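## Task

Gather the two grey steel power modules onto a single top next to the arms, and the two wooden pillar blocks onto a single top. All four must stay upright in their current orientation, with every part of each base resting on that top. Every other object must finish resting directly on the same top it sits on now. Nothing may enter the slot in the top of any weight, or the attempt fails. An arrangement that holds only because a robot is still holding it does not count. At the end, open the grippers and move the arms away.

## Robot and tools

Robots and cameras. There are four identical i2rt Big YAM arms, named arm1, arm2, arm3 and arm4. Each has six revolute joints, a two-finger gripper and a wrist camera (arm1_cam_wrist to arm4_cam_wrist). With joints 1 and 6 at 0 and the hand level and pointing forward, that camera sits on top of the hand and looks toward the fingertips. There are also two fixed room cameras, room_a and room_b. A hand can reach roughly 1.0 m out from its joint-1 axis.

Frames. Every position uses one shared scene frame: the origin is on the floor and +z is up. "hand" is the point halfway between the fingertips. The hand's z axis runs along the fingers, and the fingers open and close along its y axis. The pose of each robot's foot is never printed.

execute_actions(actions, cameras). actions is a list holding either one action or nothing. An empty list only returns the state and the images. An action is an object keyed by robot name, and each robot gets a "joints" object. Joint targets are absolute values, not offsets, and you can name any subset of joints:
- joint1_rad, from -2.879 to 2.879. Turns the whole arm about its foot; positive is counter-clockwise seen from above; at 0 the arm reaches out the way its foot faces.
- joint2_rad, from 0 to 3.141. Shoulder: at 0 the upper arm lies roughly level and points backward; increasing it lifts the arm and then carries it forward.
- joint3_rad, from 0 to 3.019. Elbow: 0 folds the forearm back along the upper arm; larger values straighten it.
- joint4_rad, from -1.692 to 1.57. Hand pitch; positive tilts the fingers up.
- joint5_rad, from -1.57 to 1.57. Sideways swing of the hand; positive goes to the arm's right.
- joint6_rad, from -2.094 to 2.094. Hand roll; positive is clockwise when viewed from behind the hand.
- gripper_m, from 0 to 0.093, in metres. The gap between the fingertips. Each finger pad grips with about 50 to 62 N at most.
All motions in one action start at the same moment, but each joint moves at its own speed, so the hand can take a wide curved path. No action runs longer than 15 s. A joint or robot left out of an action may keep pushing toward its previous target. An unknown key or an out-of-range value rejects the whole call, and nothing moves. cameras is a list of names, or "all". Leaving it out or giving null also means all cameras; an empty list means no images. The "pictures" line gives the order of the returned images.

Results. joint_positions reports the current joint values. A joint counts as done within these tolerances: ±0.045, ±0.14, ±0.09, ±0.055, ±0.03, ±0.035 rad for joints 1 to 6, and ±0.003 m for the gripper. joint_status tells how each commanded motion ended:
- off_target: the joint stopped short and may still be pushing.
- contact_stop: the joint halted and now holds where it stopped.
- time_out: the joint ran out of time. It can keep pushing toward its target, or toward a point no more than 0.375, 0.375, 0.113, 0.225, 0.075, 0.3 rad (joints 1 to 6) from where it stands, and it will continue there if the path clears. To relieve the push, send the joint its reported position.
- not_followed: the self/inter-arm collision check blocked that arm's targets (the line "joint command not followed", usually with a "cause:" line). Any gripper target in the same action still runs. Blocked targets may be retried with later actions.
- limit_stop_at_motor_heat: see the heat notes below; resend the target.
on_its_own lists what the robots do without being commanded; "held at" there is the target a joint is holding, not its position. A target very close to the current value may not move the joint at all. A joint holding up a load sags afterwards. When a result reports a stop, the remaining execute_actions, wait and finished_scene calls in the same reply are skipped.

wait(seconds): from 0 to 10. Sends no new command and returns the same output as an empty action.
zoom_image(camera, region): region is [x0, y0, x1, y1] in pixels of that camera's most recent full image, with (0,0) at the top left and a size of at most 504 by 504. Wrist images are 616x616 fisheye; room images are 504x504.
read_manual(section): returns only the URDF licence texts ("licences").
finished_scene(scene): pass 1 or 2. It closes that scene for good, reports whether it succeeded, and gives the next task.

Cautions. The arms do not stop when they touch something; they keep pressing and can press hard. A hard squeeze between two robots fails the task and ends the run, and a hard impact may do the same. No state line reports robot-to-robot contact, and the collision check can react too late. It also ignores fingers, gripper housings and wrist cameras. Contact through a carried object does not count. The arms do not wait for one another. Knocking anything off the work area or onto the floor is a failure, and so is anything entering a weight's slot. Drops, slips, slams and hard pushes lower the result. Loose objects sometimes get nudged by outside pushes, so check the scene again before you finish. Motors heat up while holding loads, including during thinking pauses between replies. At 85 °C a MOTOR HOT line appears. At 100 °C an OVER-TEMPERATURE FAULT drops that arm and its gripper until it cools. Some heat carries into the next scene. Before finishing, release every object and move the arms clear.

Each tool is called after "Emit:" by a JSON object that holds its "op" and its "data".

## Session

Emit:
{"op": "execute_actions", "data": {"actions": []}}

Scene clock: 0.00 s.
arm1.joint_positions: joint1_rad=+0.433 joint2_rad=+0.598 joint3_rad=+1.451 joint4_rad=-1.504 joint5_rad=+0.260 joint6_rad=+0.489 gripper_m=+0.095
arm1.joint_status: not commanded
arm1.hand: x=-0.1248 y=-1.8398 z=+1.3546 quat_wxyz=(-0.118, -0.890, +0.041, +0.439) (m; scene frame)
arm2.joint_positions: joint1_rad=+0.666 joint2_rad=+0.255 joint3_rad=+1.693 joint4_rad=-1.146 joint5_rad=-0.235 joint6_rad=+0.557 gripper_m=+0.094
arm2.joint_status: not commanded
arm2.hand: x=+0.2345 y=-0.4273 z=+1.4788 quat_wxyz=(-0.544, +0.192, -0.568, -0.587) (m; scene frame)
arm3.joint_positions: joint1_rad=+0.185 joint2_rad=+0.407 joint3_rad=+1.358 joint4_rad=-1.461 joint5_rad=+0.076 joint6_rad=+0.201 gripper_m=+0.094
arm3.joint_status: not commanded
arm3.hand: x=-0.5885 y=+0.6020 z=+1.2994 quat_wxyz=(-0.414, -0.608, -0.610, +0.295) (m; scene frame)
arm4.joint_positions: joint1_rad=+0.587 joint2_rad=+0.306 joint3_rad=+1.410 joint4_rad=-1.288 joint5_rad=-0.290 joint6_rad=-0.576 gripper_m=+0.095
arm4.joint_status: not commanded
arm4.hand: x=+0.1472 y=+1.4704 z=+1.3689 quat_wxyz=(-0.258, +0.766, +0.087, -0.583) (m; scene frame)
pictures: arm1_cam_wrist, arm2_cam_wrist, arm3_cam_wrist, arm4_cam_wrist, room_a, room_b
Images, in order (width x height): arm1_cam_wrist 616x616, arm2_cam_wrist 616x616, arm3_cam_wrist 616x616, arm4_cam_wrist 616x616, room_a 504x504, room_b 504x504.

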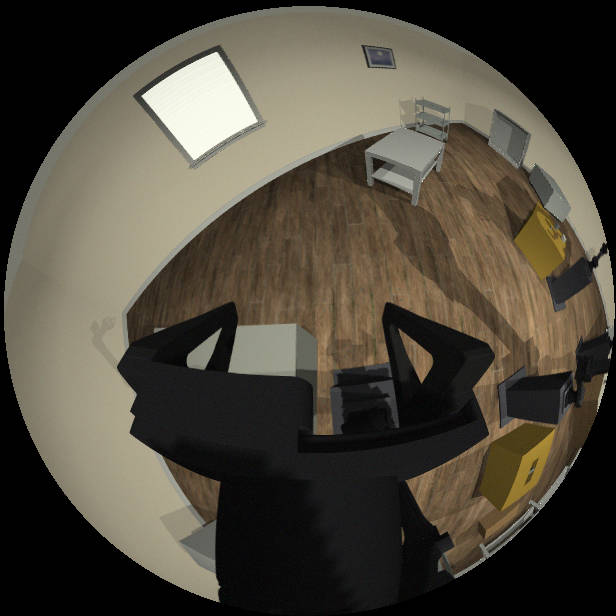

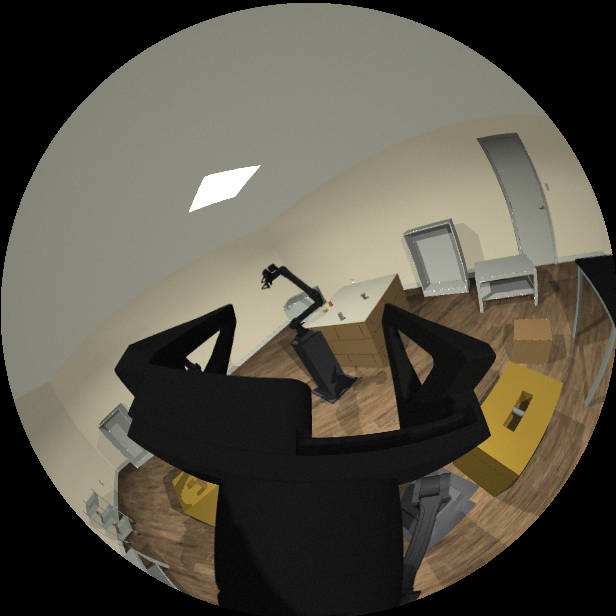

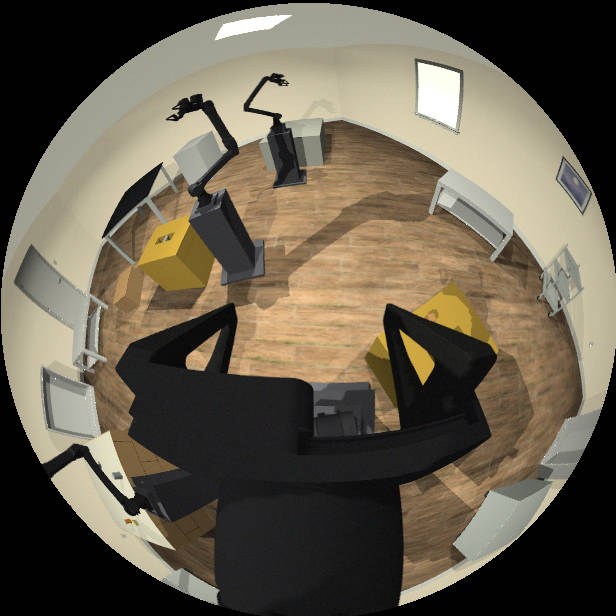

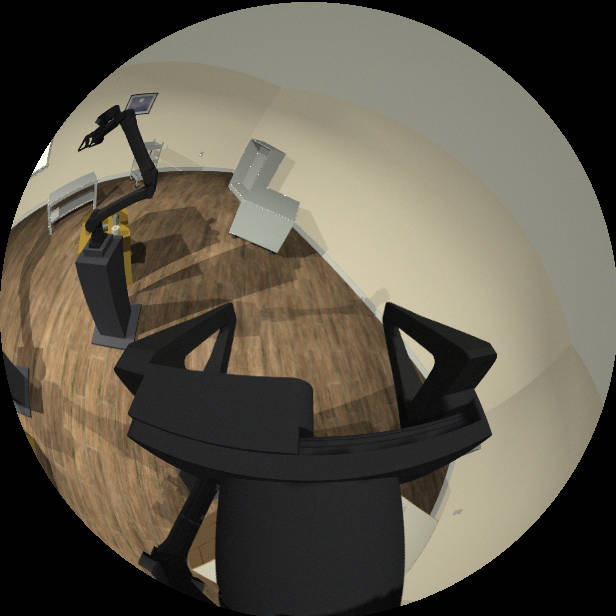

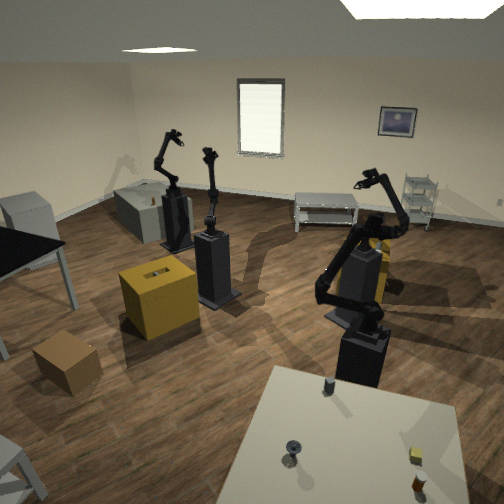

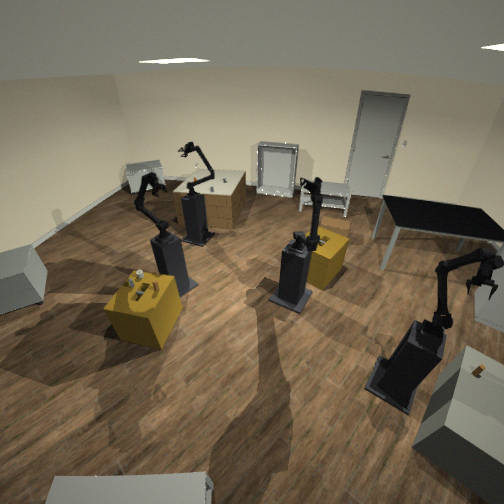

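Emit:
{"op": "execute_actions", "data": {"actions": [{"arm1":{"joints":{"joint1_rad":1.3,"joint2_rad":0.9,"joint3_rad":1.1,"joint4_rad":-1.65,"joint5_rad":0,"joint6_rad":0}},"arm2":{"joints":{"joint1_rad":-2.436,"joint2_rad":2.12,"joint3_rad":1.33,"joint4_rad":0.56,"joint5_rad":0,"joint6_rad":0}},"arm3":{"joints":{"joint1_rad":-1.1,"joint2_rad":0.9,"joint3_rad":1.1,"joint4_rad":-1.65,"joint5_rad":0,"joint6_rad":0}},"arm4":{"joints":{"joint1_rad":-1.2,"joint2_rad":0.9,"joint3_rad":1.1,"joint4_rad":-1.65,"joint5_rad":0,"joint6_rad":0}}}], "cameras": ["arm1_cam_wrist","arm3_cam_wrist","arm4_cam_wrist"]}}

Scene clock: 15.87 s.
arm1.joint_positions: joint1_rad=+1.296 joint2_rad=+0.905 joint3_rad=+1.075 joint4_rad=-1.634 joint5_rad=+0.002 joint6_rad=+0.007 gripper_m=+0.095
arm1.joint_status: all done
arm1.hand: x=+0.0185 y=-2.0246 z=+1.1050 quat_wxyz=(-0.038, -0.767, -0.638, +0.043) (m; scene frame)
arm2.joint_positions: joint1_rad=-2.448 joint2_rad=+2.124 joint3_rad=+1.334 joint4_rad=+0.547 joint5_rad=+0.002 joint6_rad=+0.011 gripper_m=+0.094
arm2.joint_status: all done
arm2.hand: x=-0.1800 y=-1.0444 z=+0.8261 quat_wxyz=(-0.277, -0.704, -0.353, +0.551) (m; scene frame)
arm3.joint_positions: joint1_rad=-1.089 joint2_rad=+0.904 joint3_rad=+1.087 joint4_rad=-1.633 joint5_rad=+0.000 joint6_rad=+0.009 gripper_m=+0.094
arm3.joint_status: all done
arm3.hand: x=-0.8188 y=+0.6090 z=+1.0596 quat_wxyz=(-0.019, -0.962, -0.266, +0.056) (m; scene frame)
arm4.joint_positions: joint1_rad=-1.195 joint2_rad=+0.913 joint3_rad=+1.071 joint4_rad=-1.639 joint5_rad=-0.001 joint6_rad=-0.014 gripper_m=+0.095
arm4.joint_status: all done
arm4.hand: x=+0.4279 y=+1.6301 z=+1.0539 quat_wxyz=(-0.049, +0.378, -0.924, -0.015) (m; scene frame)
pictures: arm1_cam_wrist, arm3_cam_wrist, arm4_cam_wrist
Images, in order (width x height): arm1_cam_wrist 616x616, arm3_cam_wrist 616x616, arm4_cam_wrist 616x616.

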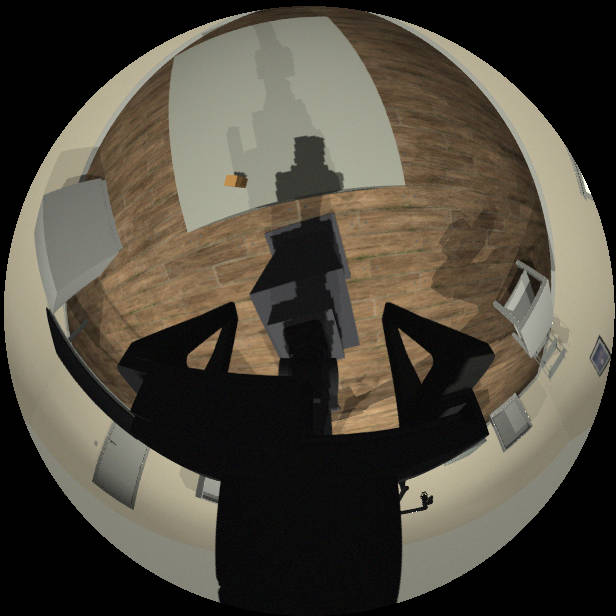

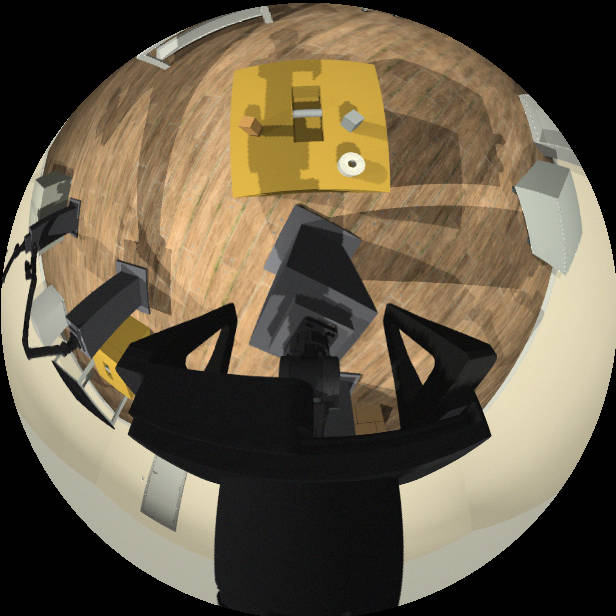

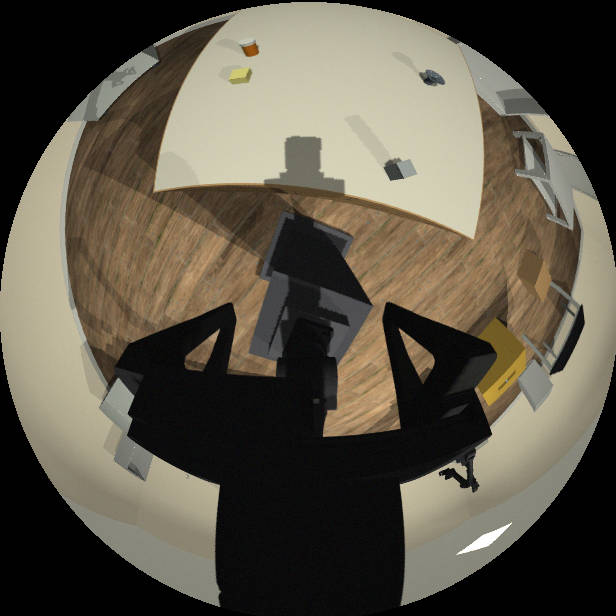

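Emit:
{"op": "execute_actions", "data": {"actions": [{"arm1":{"joints":{"joint1_rad":1.82,"joint2_rad":1.86,"joint3_rad":0.985,"joint4_rad":-0.655}},"arm3":{"joints":{"joint1_rad":-1.272,"joint2_rad":2.12,"joint3_rad":1.635,"joint4_rad":-1.03}},"arm4":{"joints":{"joint1_rad":2.363,"joint2_rad":1.98,"joint3_rad":0.92,"joint4_rad":0.86}}}], "cameras": ["arm1_cam_wrist","arm3_cam_wrist"]}}

Scene clock: 45.87 s.
arm1.joint_positions: joint1_rad=+1.827 joint2_rad=+1.844 joint3_rad=+0.981 joint4_rad=-0.673 joint5_rad=+0.002 joint6_rad=+0.006 gripper_m=+0.095
arm1.joint_status: all done
arm1.hand: x=+0.2174 y=-2.2061 z=+0.7576 quat_wxyz=(-0.018, -0.574, -0.819, +0.013) (m; scene frame)
arm2.joint_positions: joint1_rad=-2.448 joint2_rad=+2.124 joint3_rad=+1.334 joint4_rad=+0.547 joint5_rad=+0.002 joint6_rad=+0.011 gripper_m=+0.094
arm2.joint_status: not commanded
arm2.hand: x=-0.1800 y=-1.0444 z=+0.8261 quat_wxyz=(-0.277, -0.704, -0.353, +0.551) (m; scene frame)
arm3.joint_positions: joint1_rad=-1.266 joint2_rad=+2.128 joint3_rad=+1.620 joint4_rad=-1.045 joint5_rad=+0.000 joint6_rad=+0.007 gripper_m=+0.094
arm3.joint_status: all done
arm3.hand: x=-1.1825 y=+0.5120 z=+0.7467 quat_wxyz=(-0.004, -0.983, -0.181, +0.006) (m; scene frame)
arm4.joint_positions: joint1_rad=+2.372 joint2_rad=+1.987 joint3_rad=+0.919 joint4_rad=+0.837 joint5_rad=+0.000 joint6_rad=-0.012 gripper_m=+0.095
arm4.joint_status: all done
arm4.hand: x=+0.0078 y=+0.8503 z=+0.8163 quat_wxyz=(+0.347, +0.651, +0.441, -0.511) (m; scene frame)
pictures: arm1_cam_wrist, arm3_cam_wrist
Images, in order (width x height): arm1_cam_wrist 616x616, arm3_cam_wrist 616x616.

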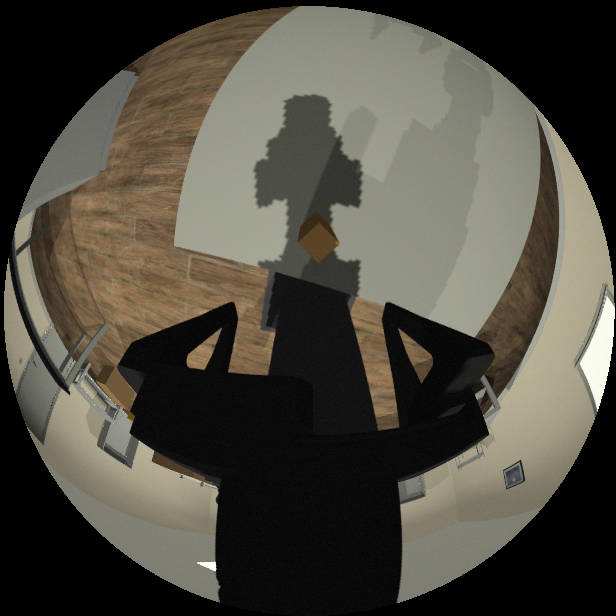

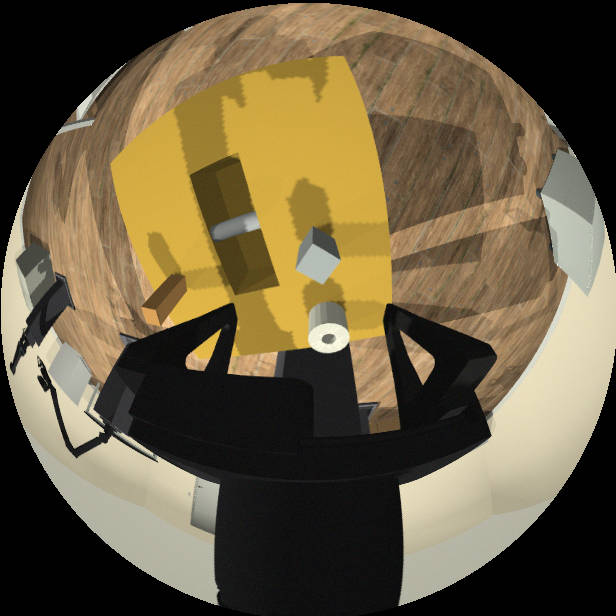

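Emit:
{"op": "zoom_image", "data": {"camera": "arm1_cam_wrist", "region": [270, 190, 370, 290]}}

Emit:
{"op": "zoom_image", "data": {"camera": "arm3_cam_wrist", "region": [270, 210, 370, 310]}}

Region (270, 190, 370, 290) of arm1_cam_wrist's 616x616 image, scaled by 5.040, with more detail than that image has.

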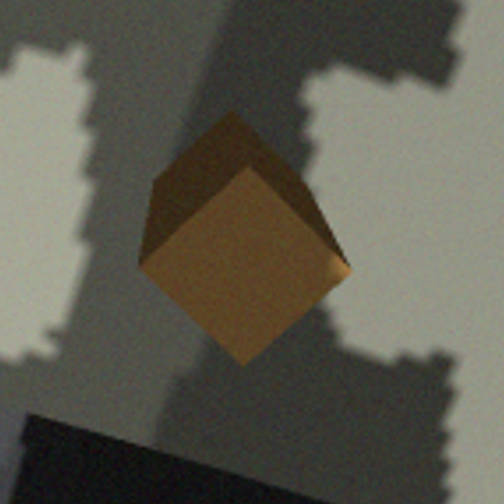

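Region (270, 210, 370, 310) of arm3_cam_wrist's 616x616 image, scaled by 5.040, with more detail than that image has.

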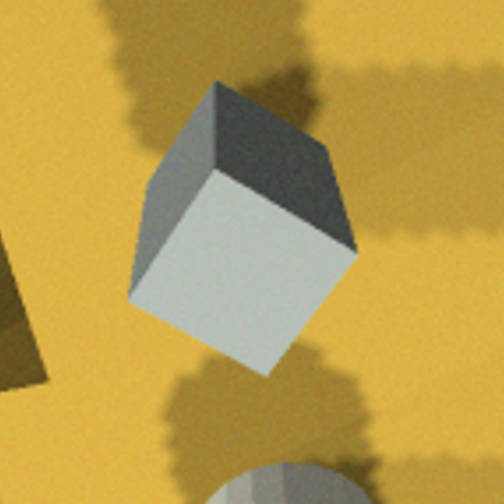

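Emit:
{"op": "execute_actions", "data": {"actions": [{"arm1":{"joints":{"joint1_rad":1.80,"joint2_rad":2.235,"joint3_rad":1.03,"joint4_rad":-0.325,"joint6_rad":0.8}},"arm3":{"joints":{"joint1_rad":-1.295,"joint2_rad":2.21,"joint3_rad":1.445,"joint4_rad":-0.78,"joint6_rad":0.57}}}], "cameras": ["arm1_cam_wrist","arm3_cam_wrist"]}}

Scene clock: 77.97 s.
arm1.joint_positions: joint1_rad=+1.804 joint2_rad=+2.236 joint3_rad=+1.020 joint4_rad=-0.343 joint5_rad=+0.002 joint6_rad=+0.792 gripper_m=+0.095
arm1.joint_status: all done
arm1.hand: x=+0.2080 y=-2.2097 z=+0.5995 quat_wxyz=(-0.011, -0.850, -0.527, +0.003) (m; scene frame)
arm2.joint_positions: joint1_rad=-2.448 joint2_rad=+2.124 joint3_rad=+1.334 joint4_rad=+0.547 joint5_rad=+0.002 joint6_rad=+0.011 gripper_m=+0.094
arm2.joint_status: not commanded
arm2.hand: x=-0.1800 y=-1.0444 z=+0.8261 quat_wxyz=(-0.277, -0.704, -0.353, +0.551) (m; scene frame)
arm3.joint_positions: joint1_rad=-1.283 joint2_rad=+2.221 joint3_rad=+1.432 joint4_rad=-0.797 joint5_rad=+0.000 joint6_rad=+0.561 gripper_m=+0.094
arm3.joint_status: all done
arm3.hand: x=-1.1415 y=+0.5374 z=+0.6369 quat_wxyz=(+0.001, -0.995, +0.103, -0.009) (m; scene frame)
arm4.joint_positions: joint1_rad=+2.372 joint2_rad=+1.987 joint3_rad=+0.919 joint4_rad=+0.837 joint5_rad=+0.000 joint6_rad=-0.012 gripper_m=+0.095
arm4.joint_status: not commanded
arm4.hand: x=+0.0078 y=+0.8503 z=+0.8163 quat_wxyz=(+0.347, +0.651, +0.441, -0.511) (m; scene frame)
pictures: arm1_cam_wrist, arm3_cam_wrist
Images, in order (width x height): arm1_cam_wrist 616x616, arm3_cam_wrist 616x616.

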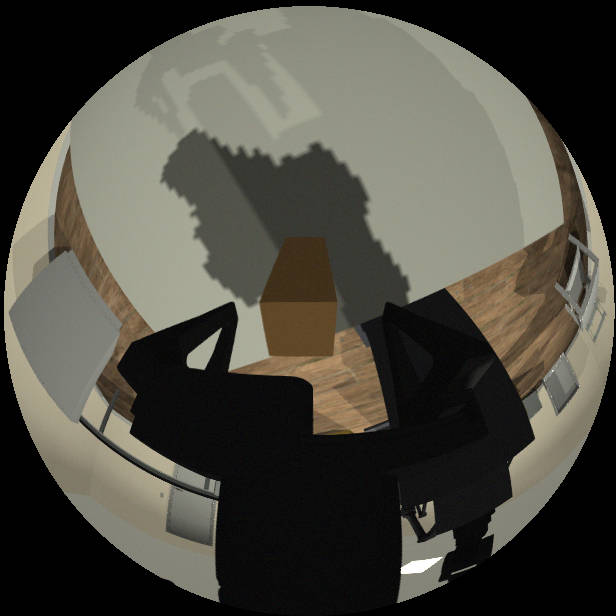

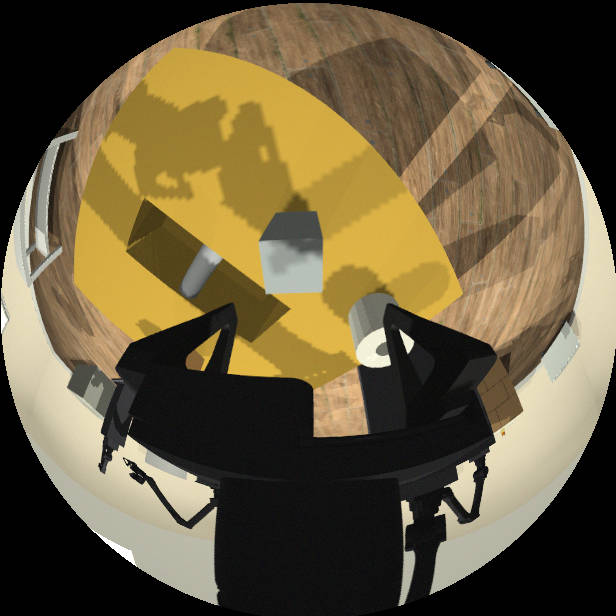

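Emit:
{"op": "execute_actions", "data": {"actions": [{"arm1":{"joints":{"gripper_m":0.02}},"arm3":{"joints":{"joint1_rad":-1.262,"joint2_rad":2.335,"joint3_rad":1.51,"joint4_rad":-0.697}}}], "cameras": ["arm1_cam_wrist","arm3_cam_wrist"]}}

Scene clock: 95.83 s.
arm1.joint_positions: joint1_rad=+1.804 joint2_rad=+2.236 joint3_rad=+1.020 joint4_rad=-0.342 joint5_rad=+0.001 joint6_rad=+0.793 gripper_m=+0.035
arm1.joint_status: gripper_m off_target (ended at +0.035, target +0.020)
arm1.hand: x=+0.2083 y=-2.2099 z=+0.5995 quat_wxyz=(-0.011, -0.850, -0.527, +0.003) (m; scene frame)
arm2.joint_positions: joint1_rad=-2.448 joint2_rad=+2.124 joint3_rad=+1.334 joint4_rad=+0.547 joint5_rad=+0.002 joint6_rad=+0.011 gripper_m=+0.094
arm2.joint_status: not commanded
arm2.hand: x=-0.1800 y=-1.0444 z=+0.8261 quat_wxyz=(-0.277, -0.704, -0.353, +0.551) (m; scene frame)
arm3.joint_positions: joint1_rad=-1.277 joint2_rad=+2.343 joint3_rad=+1.485 joint4_rad=-0.711 joint5_rad=+0.000 joint6_rad=+0.562 gripper_m=+0.094
arm3.joint_status: all done
arm3.hand: x=-1.1532 y=+0.5289 z=+0.5821 quat_wxyz=(-0.002, -0.995, +0.100, -0.002) (m; scene frame)
arm4.joint_positions: joint1_rad=+2.372 joint2_rad=+1.987 joint3_rad=+0.919 joint4_rad=+0.837 joint5_rad=+0.000 joint6_rad=-0.012 gripper_m=+0.095
arm4.joint_status: not commanded
arm4.hand: x=+0.0078 y=+0.8503 z=+0.8163 quat_wxyz=(+0.347, +0.651, +0.441, -0.511) (m; scene frame)
pictures: arm1_cam_wrist, arm3_cam_wrist
Images, in order (width x height): arm1_cam_wrist 616x616, arm3_cam_wrist 616x616.

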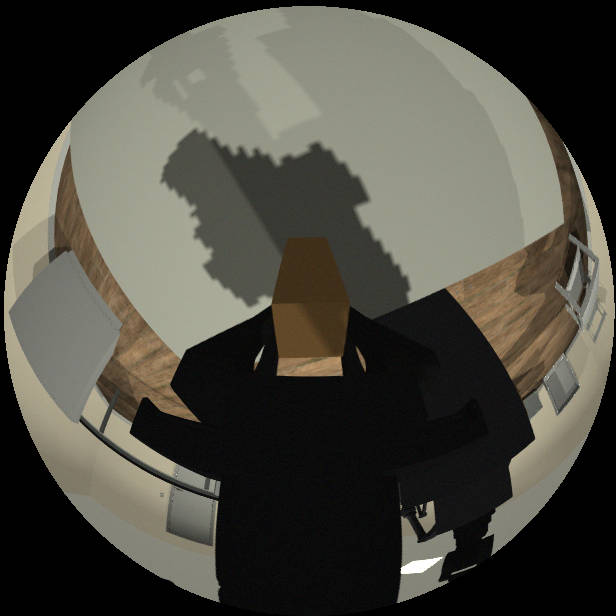

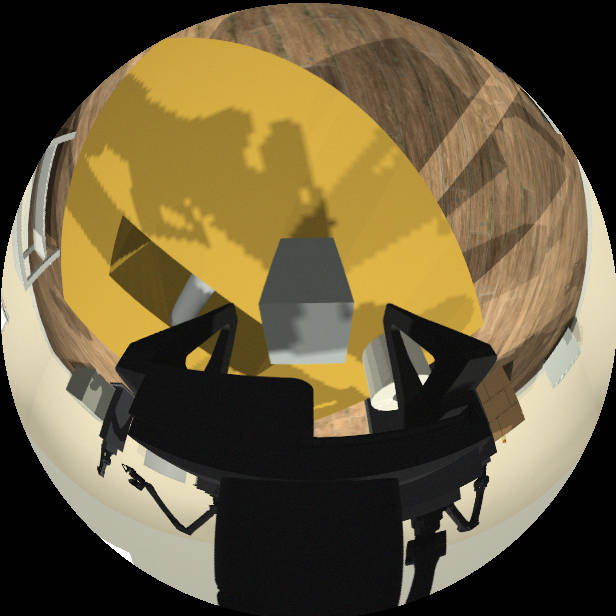

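Emit:
{"op": "execute_actions", "data": {"actions": [{"arm1":{"joints":{"joint2_rad":1.95}},"arm3":{"joints":{"gripper_m":0.025}}}], "cameras": []}}

Emit:
{"op": "execute_actions", "data": {"actions": [{"arm1":{"joints":{"joint1_rad":-1.208,"joint2_rad":2.245,"joint3_rad":1.99,"joint4_rad":-1.3,"joint6_rad":-2.07}},"arm3":{"joints":{"joint2_rad":2.0}}}], "cameras": ["arm2_cam_wrist","arm3_cam_wrist"]}}

Scene clock: 105.70 s.
arm1.joint_positions: joint1_rad=+1.804 joint2_rad=+1.928 joint3_rad=+1.020 joint4_rad=-0.337 joint5_rad=+0.001 joint6_rad=+0.794 gripper_m=+0.035
arm1.joint_status: all done
arm1.hand: x=+0.2358 y=-2.2903 z=+0.7452 quat_wxyz=(-0.163, -0.838, -0.519, +0.037) (m; scene frame)
arm2.joint_positions: joint1_rad=-2.448 joint2_rad=+2.124 joint3_rad=+1.334 joint4_rad=+0.547 joint5_rad=+0.002 joint6_rad=+0.011 gripper_m=+0.094
arm2.joint_status: not commanded
arm2.hand: x=-0.1800 y=-1.0444 z=+0.8261 quat_wxyz=(-0.277, -0.704, -0.353, +0.551) (m; scene frame)
arm3.joint_positions: joint1_rad=-1.277 joint2_rad=+2.343 joint3_rad=+1.485 joint4_rad=-0.710 joint5_rad=-0.001 joint6_rad=+0.562 gripper_m=+0.039
arm3.joint_status: gripper_m off_target (ended at +0.039, target +0.025)
arm3.hand: x=-1.1532 y=+0.5288 z=+0.5821 quat_wxyz=(-0.003, -0.995, +0.100, -0.002) (m; scene frame)
arm4.joint_positions: joint1_rad=+2.372 joint2_rad=+1.987 joint3_rad=+0.919 joint4_rad=+0.837 joint5_rad=+0.000 joint6_rad=-0.012 gripper_m=+0.095
arm4.joint_status: not commanded
arm4.hand: x=+0.0078 y=+0.8503 z=+0.8163 quat_wxyz=(+0.347, +0.651, +0.441, -0.511) (m; scene frame)
pictures: none
No camera images: the call's "cameras" was empty. Leave "cameras" out to get every camera's image.

Scene clock: 108.53 s.
arm1.joint_positions: joint1_rad=-1.204 joint2_rad=+2.252 joint3_rad=+1.981 joint4_rad=-1.284 joint5_rad=+0.003 joint6_rad=-2.062 gripper_m=+0.035
arm1.joint_status: all done
arm1.hand: x=-0.2441 y=-1.1742 z=+0.8400 quat_wxyz=(+0.003, -0.888, -0.461, -0.001) (m; scene frame)
arm2.joint_positions: joint1_rad=-2.448 joint2_rad=+2.124 joint3_rad=+1.334 joint4_rad=+0.547 joint5_rad=+0.002 joint6_rad=+0.011 gripper_m=+0.094
arm2.joint_status: not commanded
arm2.hand: x=-0.1800 y=-1.0444 z=+0.8261 quat_wxyz=(-0.277, -0.704, -0.353, +0.551) (m; scene frame)
arm3.joint_positions: joint1_rad=-1.277 joint2_rad=+2.018 joint3_rad=+1.488 joint4_rad=-0.710 joint5_rad=-0.001 joint6_rad=+0.562 gripper_m=+0.039
arm3.joint_status: all done
arm3.hand: x=-1.2210 y=+0.5043 z=+0.7793 quat_wxyz=(-0.075, -0.982, +0.099, +0.144) (m; scene frame)
arm4.joint_positions: joint1_rad=+2.372 joint2_rad=+1.987 joint3_rad=+0.919 joint4_rad=+0.837 joint5_rad=+0.000 joint6_rad=-0.012 gripper_m=+0.095
arm4.joint_status: not commanded
arm4.hand: x=+0.0078 y=+0.8503 z=+0.8163 quat_wxyz=(+0.347, +0.651, +0.441, -0.511) (m; scene frame)
pictures: arm2_cam_wrist, arm3_cam_wrist
Images, in order (width x height): arm2_cam_wrist 616x616, arm3_cam_wrist 616x616.

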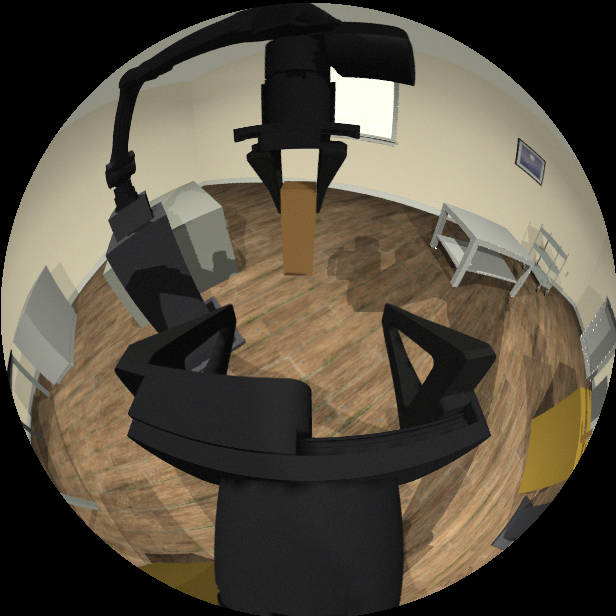

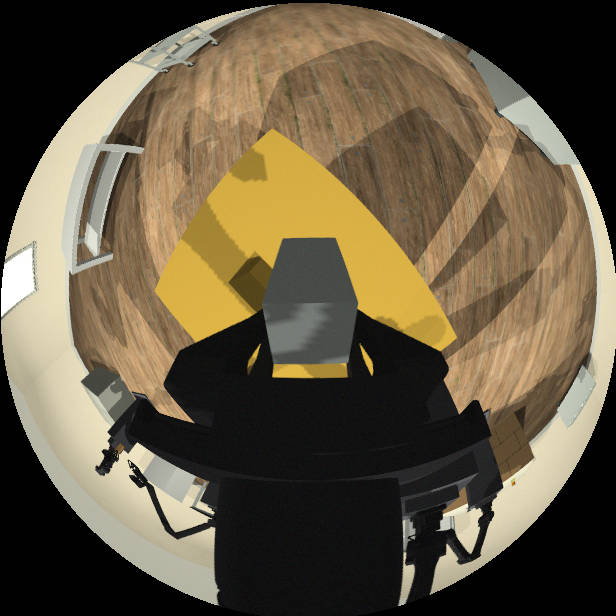

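Emit:
{"op": "execute_actions", "data": {"actions": [{"arm2":{"joints":{"joint1_rad":-2.425,"joint2_rad":2.49,"joint3_rad":1.96,"joint4_rad":0.31}},"arm3":{"joints":{"joint1_rad":1.456,"joint2_rad":1.87,"joint3_rad":1.52,"joint4_rad":-1.2,"joint6_rad":1.91}}}], "cameras": ["arm2_cam_wrist","arm4_cam_wrist"]}}

Scene clock: 123.17 s.
arm1.joint_positions: joint1_rad=-1.204 joint2_rad=+2.252 joint3_rad=+1.981 joint4_rad=-1.284 joint5_rad=+0.003 joint6_rad=-2.062 gripper_m=+0.035
arm1.joint_status: not commanded
arm1.hand: x=-0.2441 y=-1.1742 z=+0.8400 quat_wxyz=(+0.003, -0.888, -0.461, -0.001) (m; scene frame)
arm2.joint_positions: joint1_rad=-2.437 joint2_rad=+2.472 joint3_rad=+1.931 joint4_rad=+0.309 joint5_rad=+0.002 joint6_rad=+0.011 gripper_m=+0.094
arm2.joint_status: all done
arm2.hand: x=-0.2560 y=-1.1640 z=+0.7989 quat_wxyz=(-0.282, -0.699, -0.355, +0.554) (m; scene frame)
arm3.joint_positions: joint1_rad=+1.464 joint2_rad=+1.885 joint3_rad=+1.488 joint4_rad=-1.184 joint5_rad=-0.003 joint6_rad=+1.902 gripper_m=+0.039
arm3.joint_status: all done
arm3.hand: x=-0.0545 y=+0.7146 z=+0.8436 quat_wxyz=(+0.001, -0.825, -0.565, +0.002) (m; scene frame)
arm4.joint_positions: joint1_rad=+2.372 joint2_rad=+1.987 joint3_rad=+0.919 joint4_rad=+0.837 joint5_rad=+0.000 joint6_rad=-0.012 gripper_m=+0.095
arm4.joint_status: not commanded
arm4.hand: x=+0.0078 y=+0.8503 z=+0.8163 quat_wxyz=(+0.347, +0.651, +0.441, -0.511) (m; scene frame)
pictures: arm2_cam_wrist, arm4_cam_wrist
Images, in order (width x height): arm2_cam_wrist 616x616, arm4_cam_wrist 616x616.

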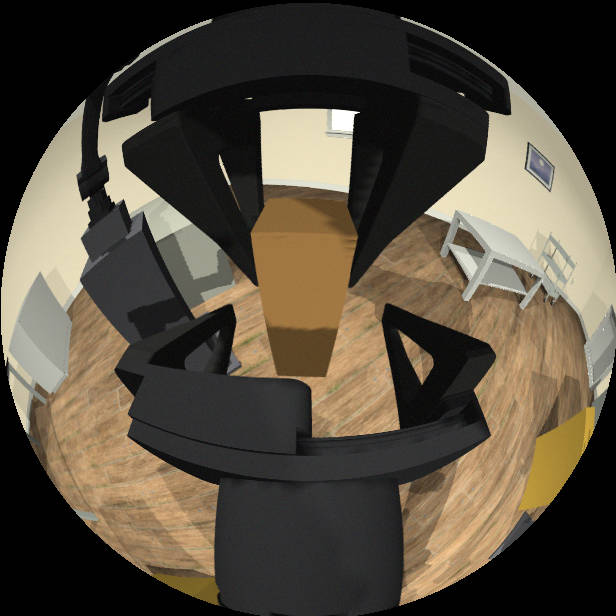

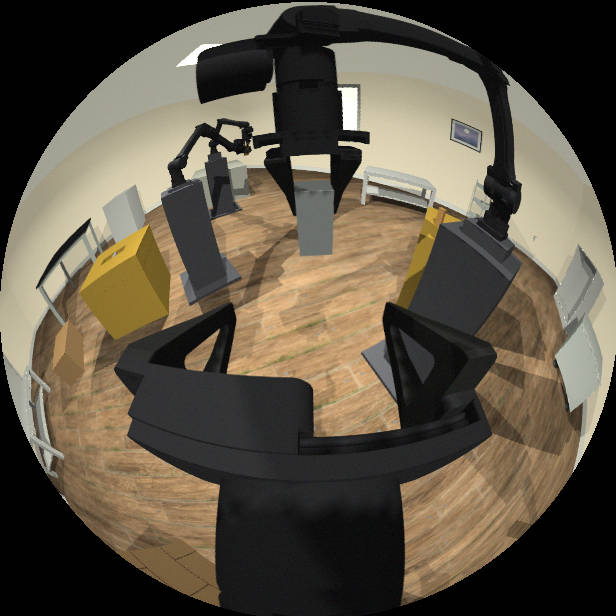

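Emit:
{"op": "execute_actions", "data": {"actions": [{"arm2":{"joints":{"gripper_m":0.02}},"arm4":{"joints":{"joint1_rad":2.355,"joint2_rad":2.295,"joint3_rad":1.48,"joint4_rad":0.6}}}], "cameras": ["arm3_cam_wrist","arm4_cam_wrist"]}}

Scene clock: 136.87 s.
arm1.joint_positions: joint1_rad=-1.205 joint2_rad=+2.252 joint3_rad=+1.981 joint4_rad=-1.284 joint5_rad=-0.001 joint6_rad=-2.067 gripper_m=+0.035
arm1.joint_status: not commanded
arm1.hand: x=-0.2436 y=-1.1739 z=+0.8400 quat_wxyz=(+0.004, -0.887, -0.462, +0.000) (m; scene frame)
arm2.joint_positions: joint1_rad=-2.434 joint2_rad=+2.472 joint3_rad=+1.931 joint4_rad=+0.309 joint5_rad=-0.001 joint6_rad=+0.019 gripper_m=+0.034
arm2.joint_status: gripper_m off_target (ended at +0.034, target +0.020)
arm2.hand: x=-0.2535 y=-1.1658 z=+0.7989 quat_wxyz=(-0.286, -0.699, -0.354, +0.551) (m; scene frame)
arm3.joint_positions: joint1_rad=+1.464 joint2_rad=+1.885 joint3_rad=+1.488 joint4_rad=-1.184 joint5_rad=-0.003 joint6_rad=+1.902 gripper_m=+0.039
arm3.joint_status: not commanded
arm3.hand: x=-0.0545 y=+0.7146 z=+0.8436 quat_wxyz=(+0.001, -0.825, -0.565, +0.002) (m; scene frame)
arm4.joint_positions: joint1_rad=+2.365 joint2_rad=+2.309 joint3_rad=+1.454 joint4_rad=+0.604 joint5_rad=+0.000 joint6_rad=-0.012 gripper_m=+0.095
arm4.joint_status: all done
arm4.hand: x=-0.0545 y=+0.7084 z=+0.7724 quat_wxyz=(+0.341, +0.658, +0.442, -0.506) (m; scene frame)
pictures: arm3_cam_wrist, arm4_cam_wrist
Images, in order (width x height): arm3_cam_wrist 616x616, arm4_cam_wrist 616x616.

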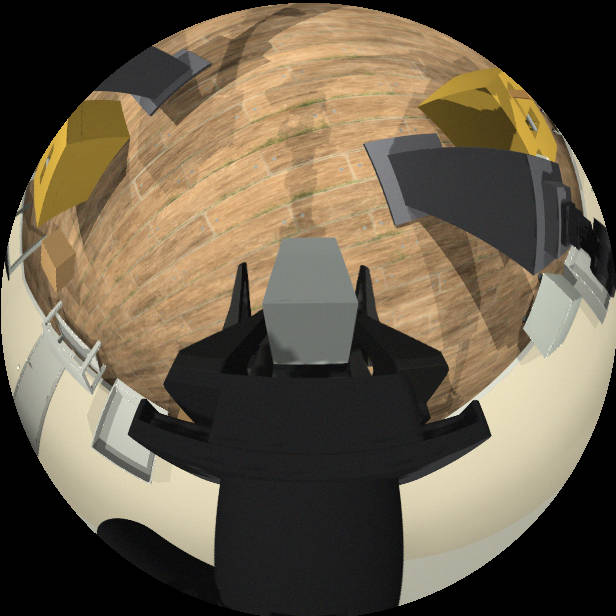

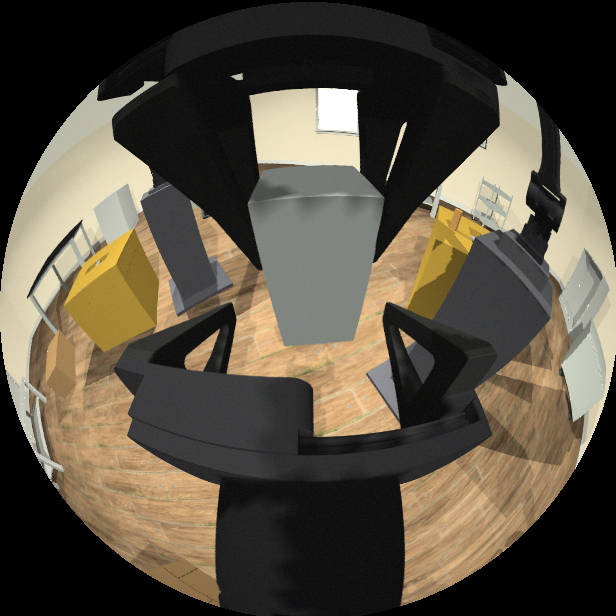

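Emit:
{"op": "execute_actions", "data": {"actions": [{"arm1":{"joints":{"gripper_m":0.093}},"arm4":{"joints":{"joint1_rad":2.345,"joint2_rad":2.27}}}], "cameras": ["arm4_cam_wrist"]}}

Scene clock: 147.07 s.
arm1.joint_positions: joint1_rad=-1.205 joint2_rad=+2.252 joint3_rad=+1.981 joint4_rad=-1.284 joint5_rad=-0.001 joint6_rad=-2.067 gripper_m=+0.093
arm1.joint_status: all done
arm1.hand: x=-0.2436 y=-1.1740 z=+0.8400 quat_wxyz=(+0.003, -0.887, -0.462, +0.000) (m; scene frame)
arm2.joint_positions: joint1_rad=-2.434 joint2_rad=+2.473 joint3_rad=+1.931 joint4_rad=+0.309 joint5_rad=-0.001 joint6_rad=+0.011 gripper_m=+0.034
arm2.joint_status: not commanded
arm2.hand: x=-0.2535 y=-1.1657 z=+0.7982 quat_wxyz=(-0.283, -0.698, -0.357, +0.552) (m; scene frame)
arm3.joint_positions: joint1_rad=+1.464 joint2_rad=+1.885 joint3_rad=+1.488 joint4_rad=-1.184 joint5_rad=-0.003 joint6_rad=+1.902 gripper_m=+0.039
arm3.joint_status: not commanded
arm3.hand: x=-0.0545 y=+0.7146 z=+0.8436 quat_wxyz=(+0.001, -0.825, -0.565, +0.002) (m; scene frame)
arm4.joint_positions: joint1_rad=+2.354 joint2_rad=+2.304 joint3_rad=+1.454 joint4_rad=+0.604 joint5_rad=+0.000 joint6_rad=-0.012 gripper_m=+0.095
arm4.joint_status: all done
arm4.hand: x=-0.0634 y=+0.7115 z=+0.7763 quat_wxyz=(+0.339, +0.659, +0.438, -0.509) (m; scene frame)
pictures: arm4_cam_wrist
Images, in order (width x height): arm4_cam_wrist 616x616.

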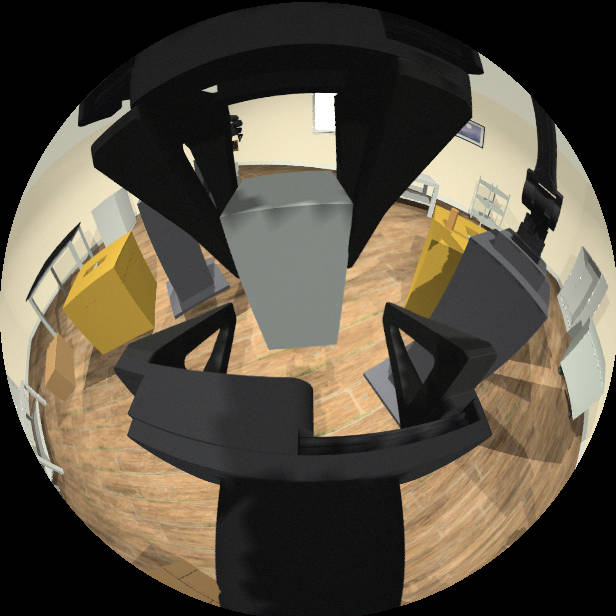

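Emit:
{"op": "execute_actions", "data": {"actions": [{"arm1":{"joints":{"joint2_rad":2.0}},"arm4":{"joints":{"joint2_rad":2.26}}}], "cameras": ["arm4_cam_wrist"]}}

Scene clock: 154.23 s.
arm1.joint_positions: joint1_rad=-1.205 joint2_rad=+1.964 joint3_rad=+1.978 joint4_rad=-1.284 joint5_rad=-0.001 joint6_rad=-2.067 gripper_m=+0.093
arm1.joint_status: all done
arm1.hand: x=-0.2440 y=-1.1730 z=+1.0308 quat_wxyz=(+0.145, -0.877, -0.457, -0.002) (m; scene frame)
arm2.joint_positions: joint1_rad=-2.434 joint2_rad=+2.473 joint3_rad=+1.931 joint4_rad=+0.309 joint5_rad=-0.001 joint6_rad=+0.011 gripper_m=+0.034
arm2.joint_status: not commanded
arm2.hand: x=-0.2535 y=-1.1657 z=+0.7982 quat_wxyz=(-0.283, -0.698, -0.357, +0.552) (m; scene frame)
arm3.joint_positions: joint1_rad=+1.464 joint2_rad=+1.885 joint3_rad=+1.488 joint4_rad=-1.184 joint5_rad=-0.003 joint6_rad=+1.902 gripper_m=+0.039
arm3.joint_status: not commanded
arm3.hand: x=-0.0545 y=+0.7146 z=+0.8436 quat_wxyz=(+0.001, -0.825, -0.565, +0.002) (m; scene frame)
arm4.joint_positions: joint1_rad=+2.354 joint2_rad=+2.292 joint3_rad=+1.454 joint4_rad=+0.604 joint5_rad=+0.000 joint6_rad=-0.012 gripper_m=+0.095
arm4.joint_status: all done
arm4.hand: x=-0.0641 y=+0.7103 z=+0.7859 quat_wxyz=(+0.341, +0.656, +0.435, -0.513) (m; scene frame)
pictures: arm4_cam_wrist
Images, in order (width x height): arm4_cam_wrist 616x616.

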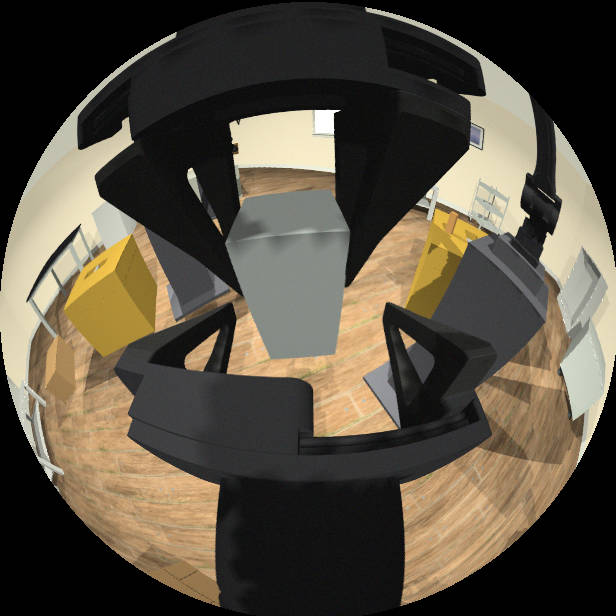

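Emit:
{"op": "execute_actions", "data": {"actions": []}}

Scene clock: 186.60 s.
arm1.joint_positions: joint1_rad=-1.205 joint2_rad=+1.964 joint3_rad=+1.978 joint4_rad=-1.284 joint5_rad=-0.001 joint6_rad=-2.067 gripper_m=+0.093
arm1.joint_status: all done
arm1.hand: x=-0.2440 y=-1.1730 z=+1.0308 quat_wxyz=(+0.145, -0.877, -0.457, -0.002) (m; scene frame)
arm2.joint_positions: joint1_rad=-2.434 joint2_rad=+2.473 joint3_rad=+1.931 joint4_rad=+0.309 joint5_rad=-0.001 joint6_rad=+0.011 gripper_m=+0.034
arm2.joint_status: not commanded
arm2.hand: x=-0.2535 y=-1.1657 z=+0.7982 quat_wxyz=(-0.283, -0.698, -0.357, +0.552) (m; scene frame)
arm3.joint_positions: joint1_rad=+1.464 joint2_rad=+1.885 joint3_rad=+1.488 joint4_rad=-1.184 joint5_rad=-0.003 joint6_rad=+1.902 gripper_m=+0.039
arm3.joint_status: not commanded
arm3.hand: x=-0.0545 y=+0.7146 z=+0.8436 quat_wxyz=(+0.001, -0.825, -0.565, +0.002) (m; scene frame)
arm4.joint_positions: joint1_rad=+2.354 joint2_rad=+2.292 joint3_rad=+1.454 joint4_rad=+0.604 joint5_rad=+0.000 joint6_rad=-0.012 gripper_m=+0.095
arm4.joint_status: all done
arm4.hand: x=-0.0641 y=+0.7103 z=+0.7859 quat_wxyz=(+0.341, +0.656, +0.435, -0.513) (m; scene frame)
pictures: arm1_cam_wrist, arm2_cam_wrist, arm3_cam_wrist, arm4_cam_wrist, room_a, room_b
Images, in order (width x height): arm1_cam_wrist 616x616, arm2_cam_wrist 616x616, arm3_cam_wrist 616x616, arm4_cam_wrist 616x616, room_a 504x504, room_b 504x504.

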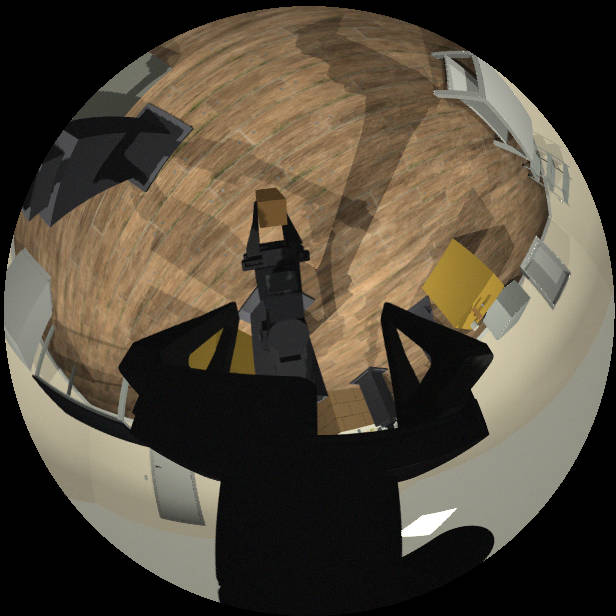

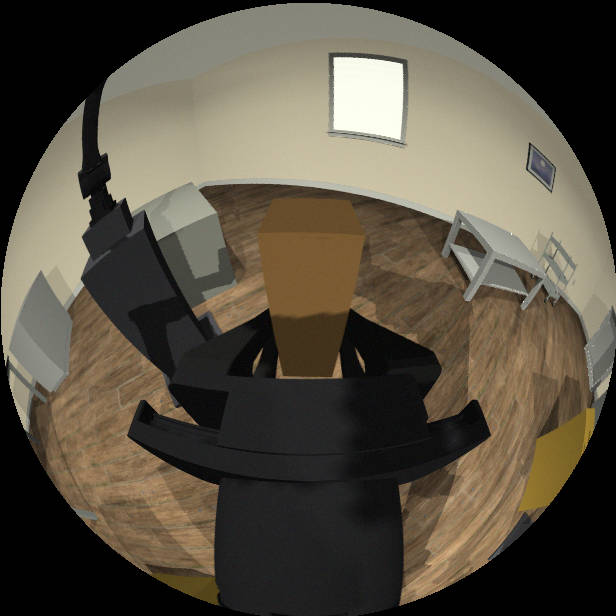

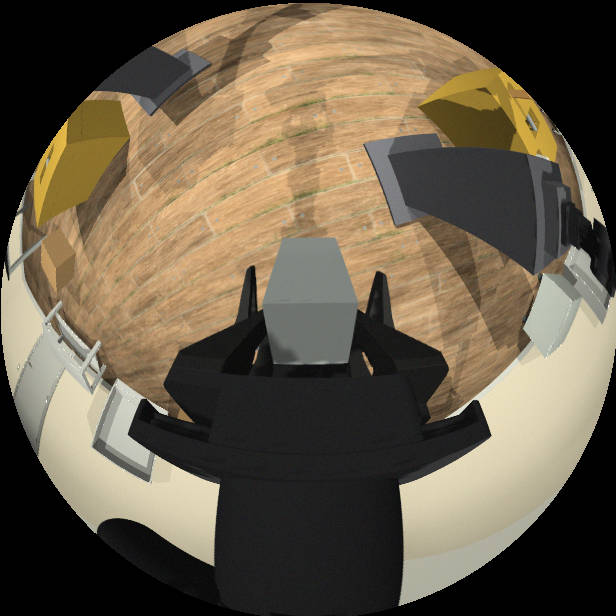

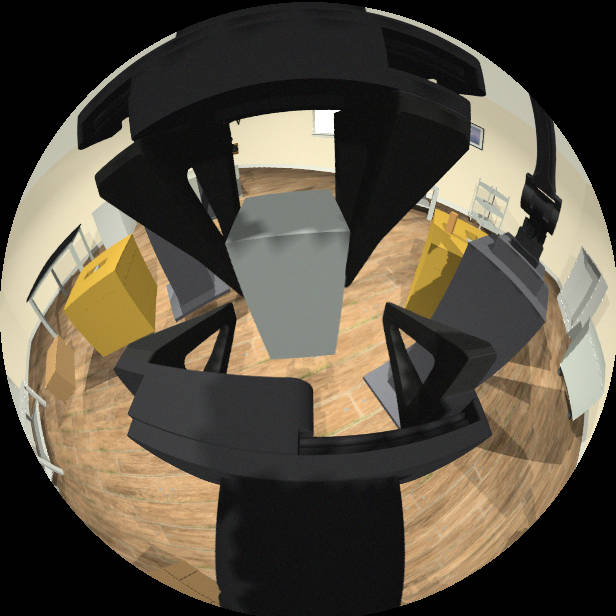

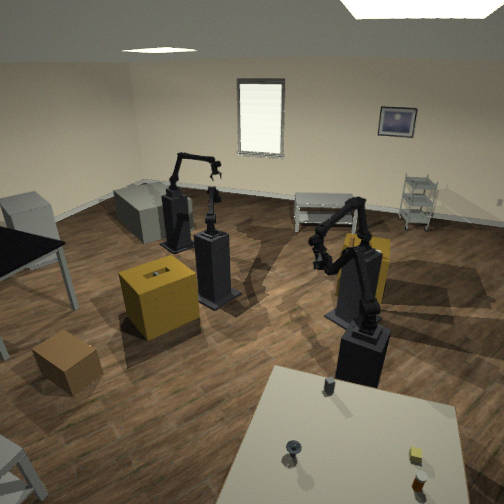

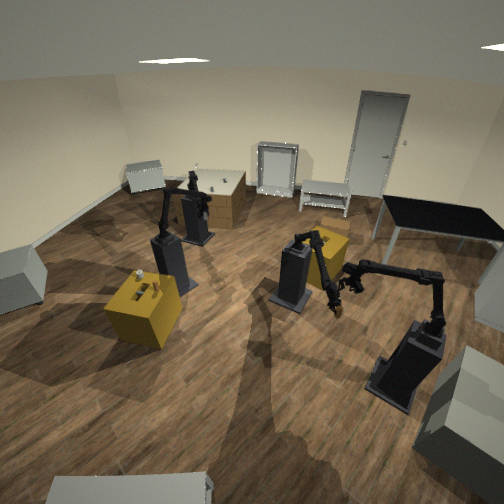

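Emit:
{"op": "execute_actions", "data": {"actions": [{"arm4":{"joints":{"gripper_m":0.025}},"arm1":{"joints":{"joint2_rad":1.2,"joint3_rad":1.4}},"arm2":{"joints":{"joint2_rad":2.12,"joint3_rad":1.36,"joint4_rad":0.56}}}], "cameras": ["arm4_cam_wrist","arm3_cam_wrist"]}}

Scene clock: 200.23 s.
arm1.joint_positions: joint1_rad=-1.205 joint2_rad=+1.182 joint3_rad=+1.398 joint4_rad=-1.287 joint5_rad=-0.001 joint6_rad=-2.067 gripper_m=+0.093
arm1.joint_status: all done
arm1.hand: x=-0.1316 y=-1.3974 z=+1.1812 quat_wxyz=(+0.243, -0.860, -0.448, -0.003) (m; scene frame)
arm2.joint_positions: joint1_rad=-2.434 joint2_rad=+2.127 joint3_rad=+1.345 joint4_rad=+0.554 joint5_rad=-0.001 joint6_rad=+0.011 gripper_m=+0.034
arm2.joint_status: all done
arm2.hand: x=-0.1729 y=-1.0540 z=+0.8306 quat_wxyz=(-0.284, -0.697, -0.357, +0.554) (m; scene frame)
arm3.joint_positions: joint1_rad=+1.464 joint2_rad=+1.885 joint3_rad=+1.488 joint4_rad=-1.190 joint5_rad=-0.005 joint6_rad=+1.908 gripper_m=+0.039
arm3.joint_status: not commanded
arm3.hand: x=-0.0561 y=+0.7151 z=+0.8440 quat_wxyz=(+0.004, -0.827, -0.562, +0.004) (m; scene frame)
arm4.joint_positions: joint1_rad=+2.356 joint2_rad=+2.291 joint3_rad=+1.454 joint4_rad=+0.604 joint5_rad=-0.006 joint6_rad=-0.017 gripper_m=+0.040
arm4.joint_status: gripper_m off_target (ended at +0.040, target +0.025)
arm4.hand: x=-0.0613 y=+0.7090 z=+0.7866 quat_wxyz=(+0.343, +0.653, +0.439, -0.513) (m; scene frame)
pictures: arm3_cam_wrist, arm4_cam_wrist
Images, in order (width x height): arm3_cam_wrist 616x616, arm4_cam_wrist 616x616.

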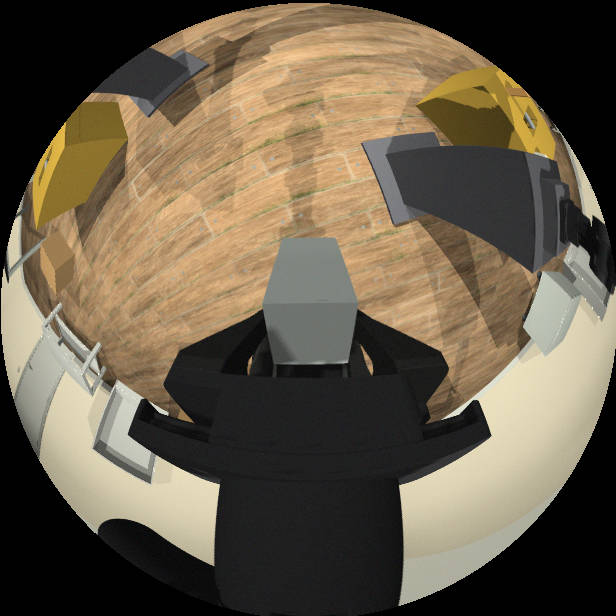

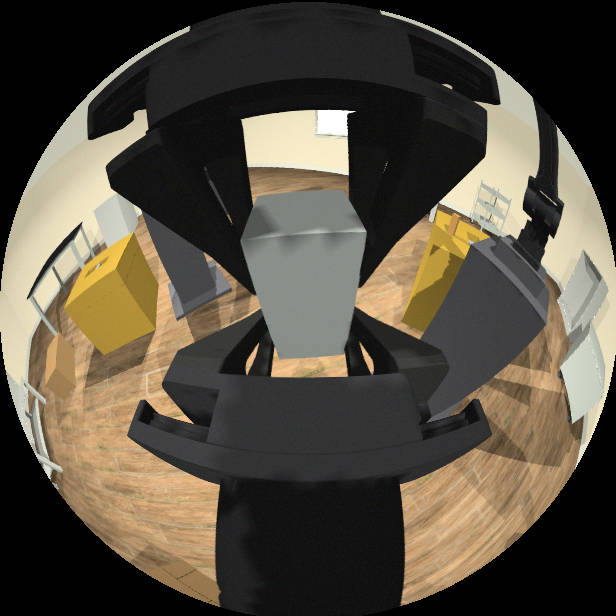

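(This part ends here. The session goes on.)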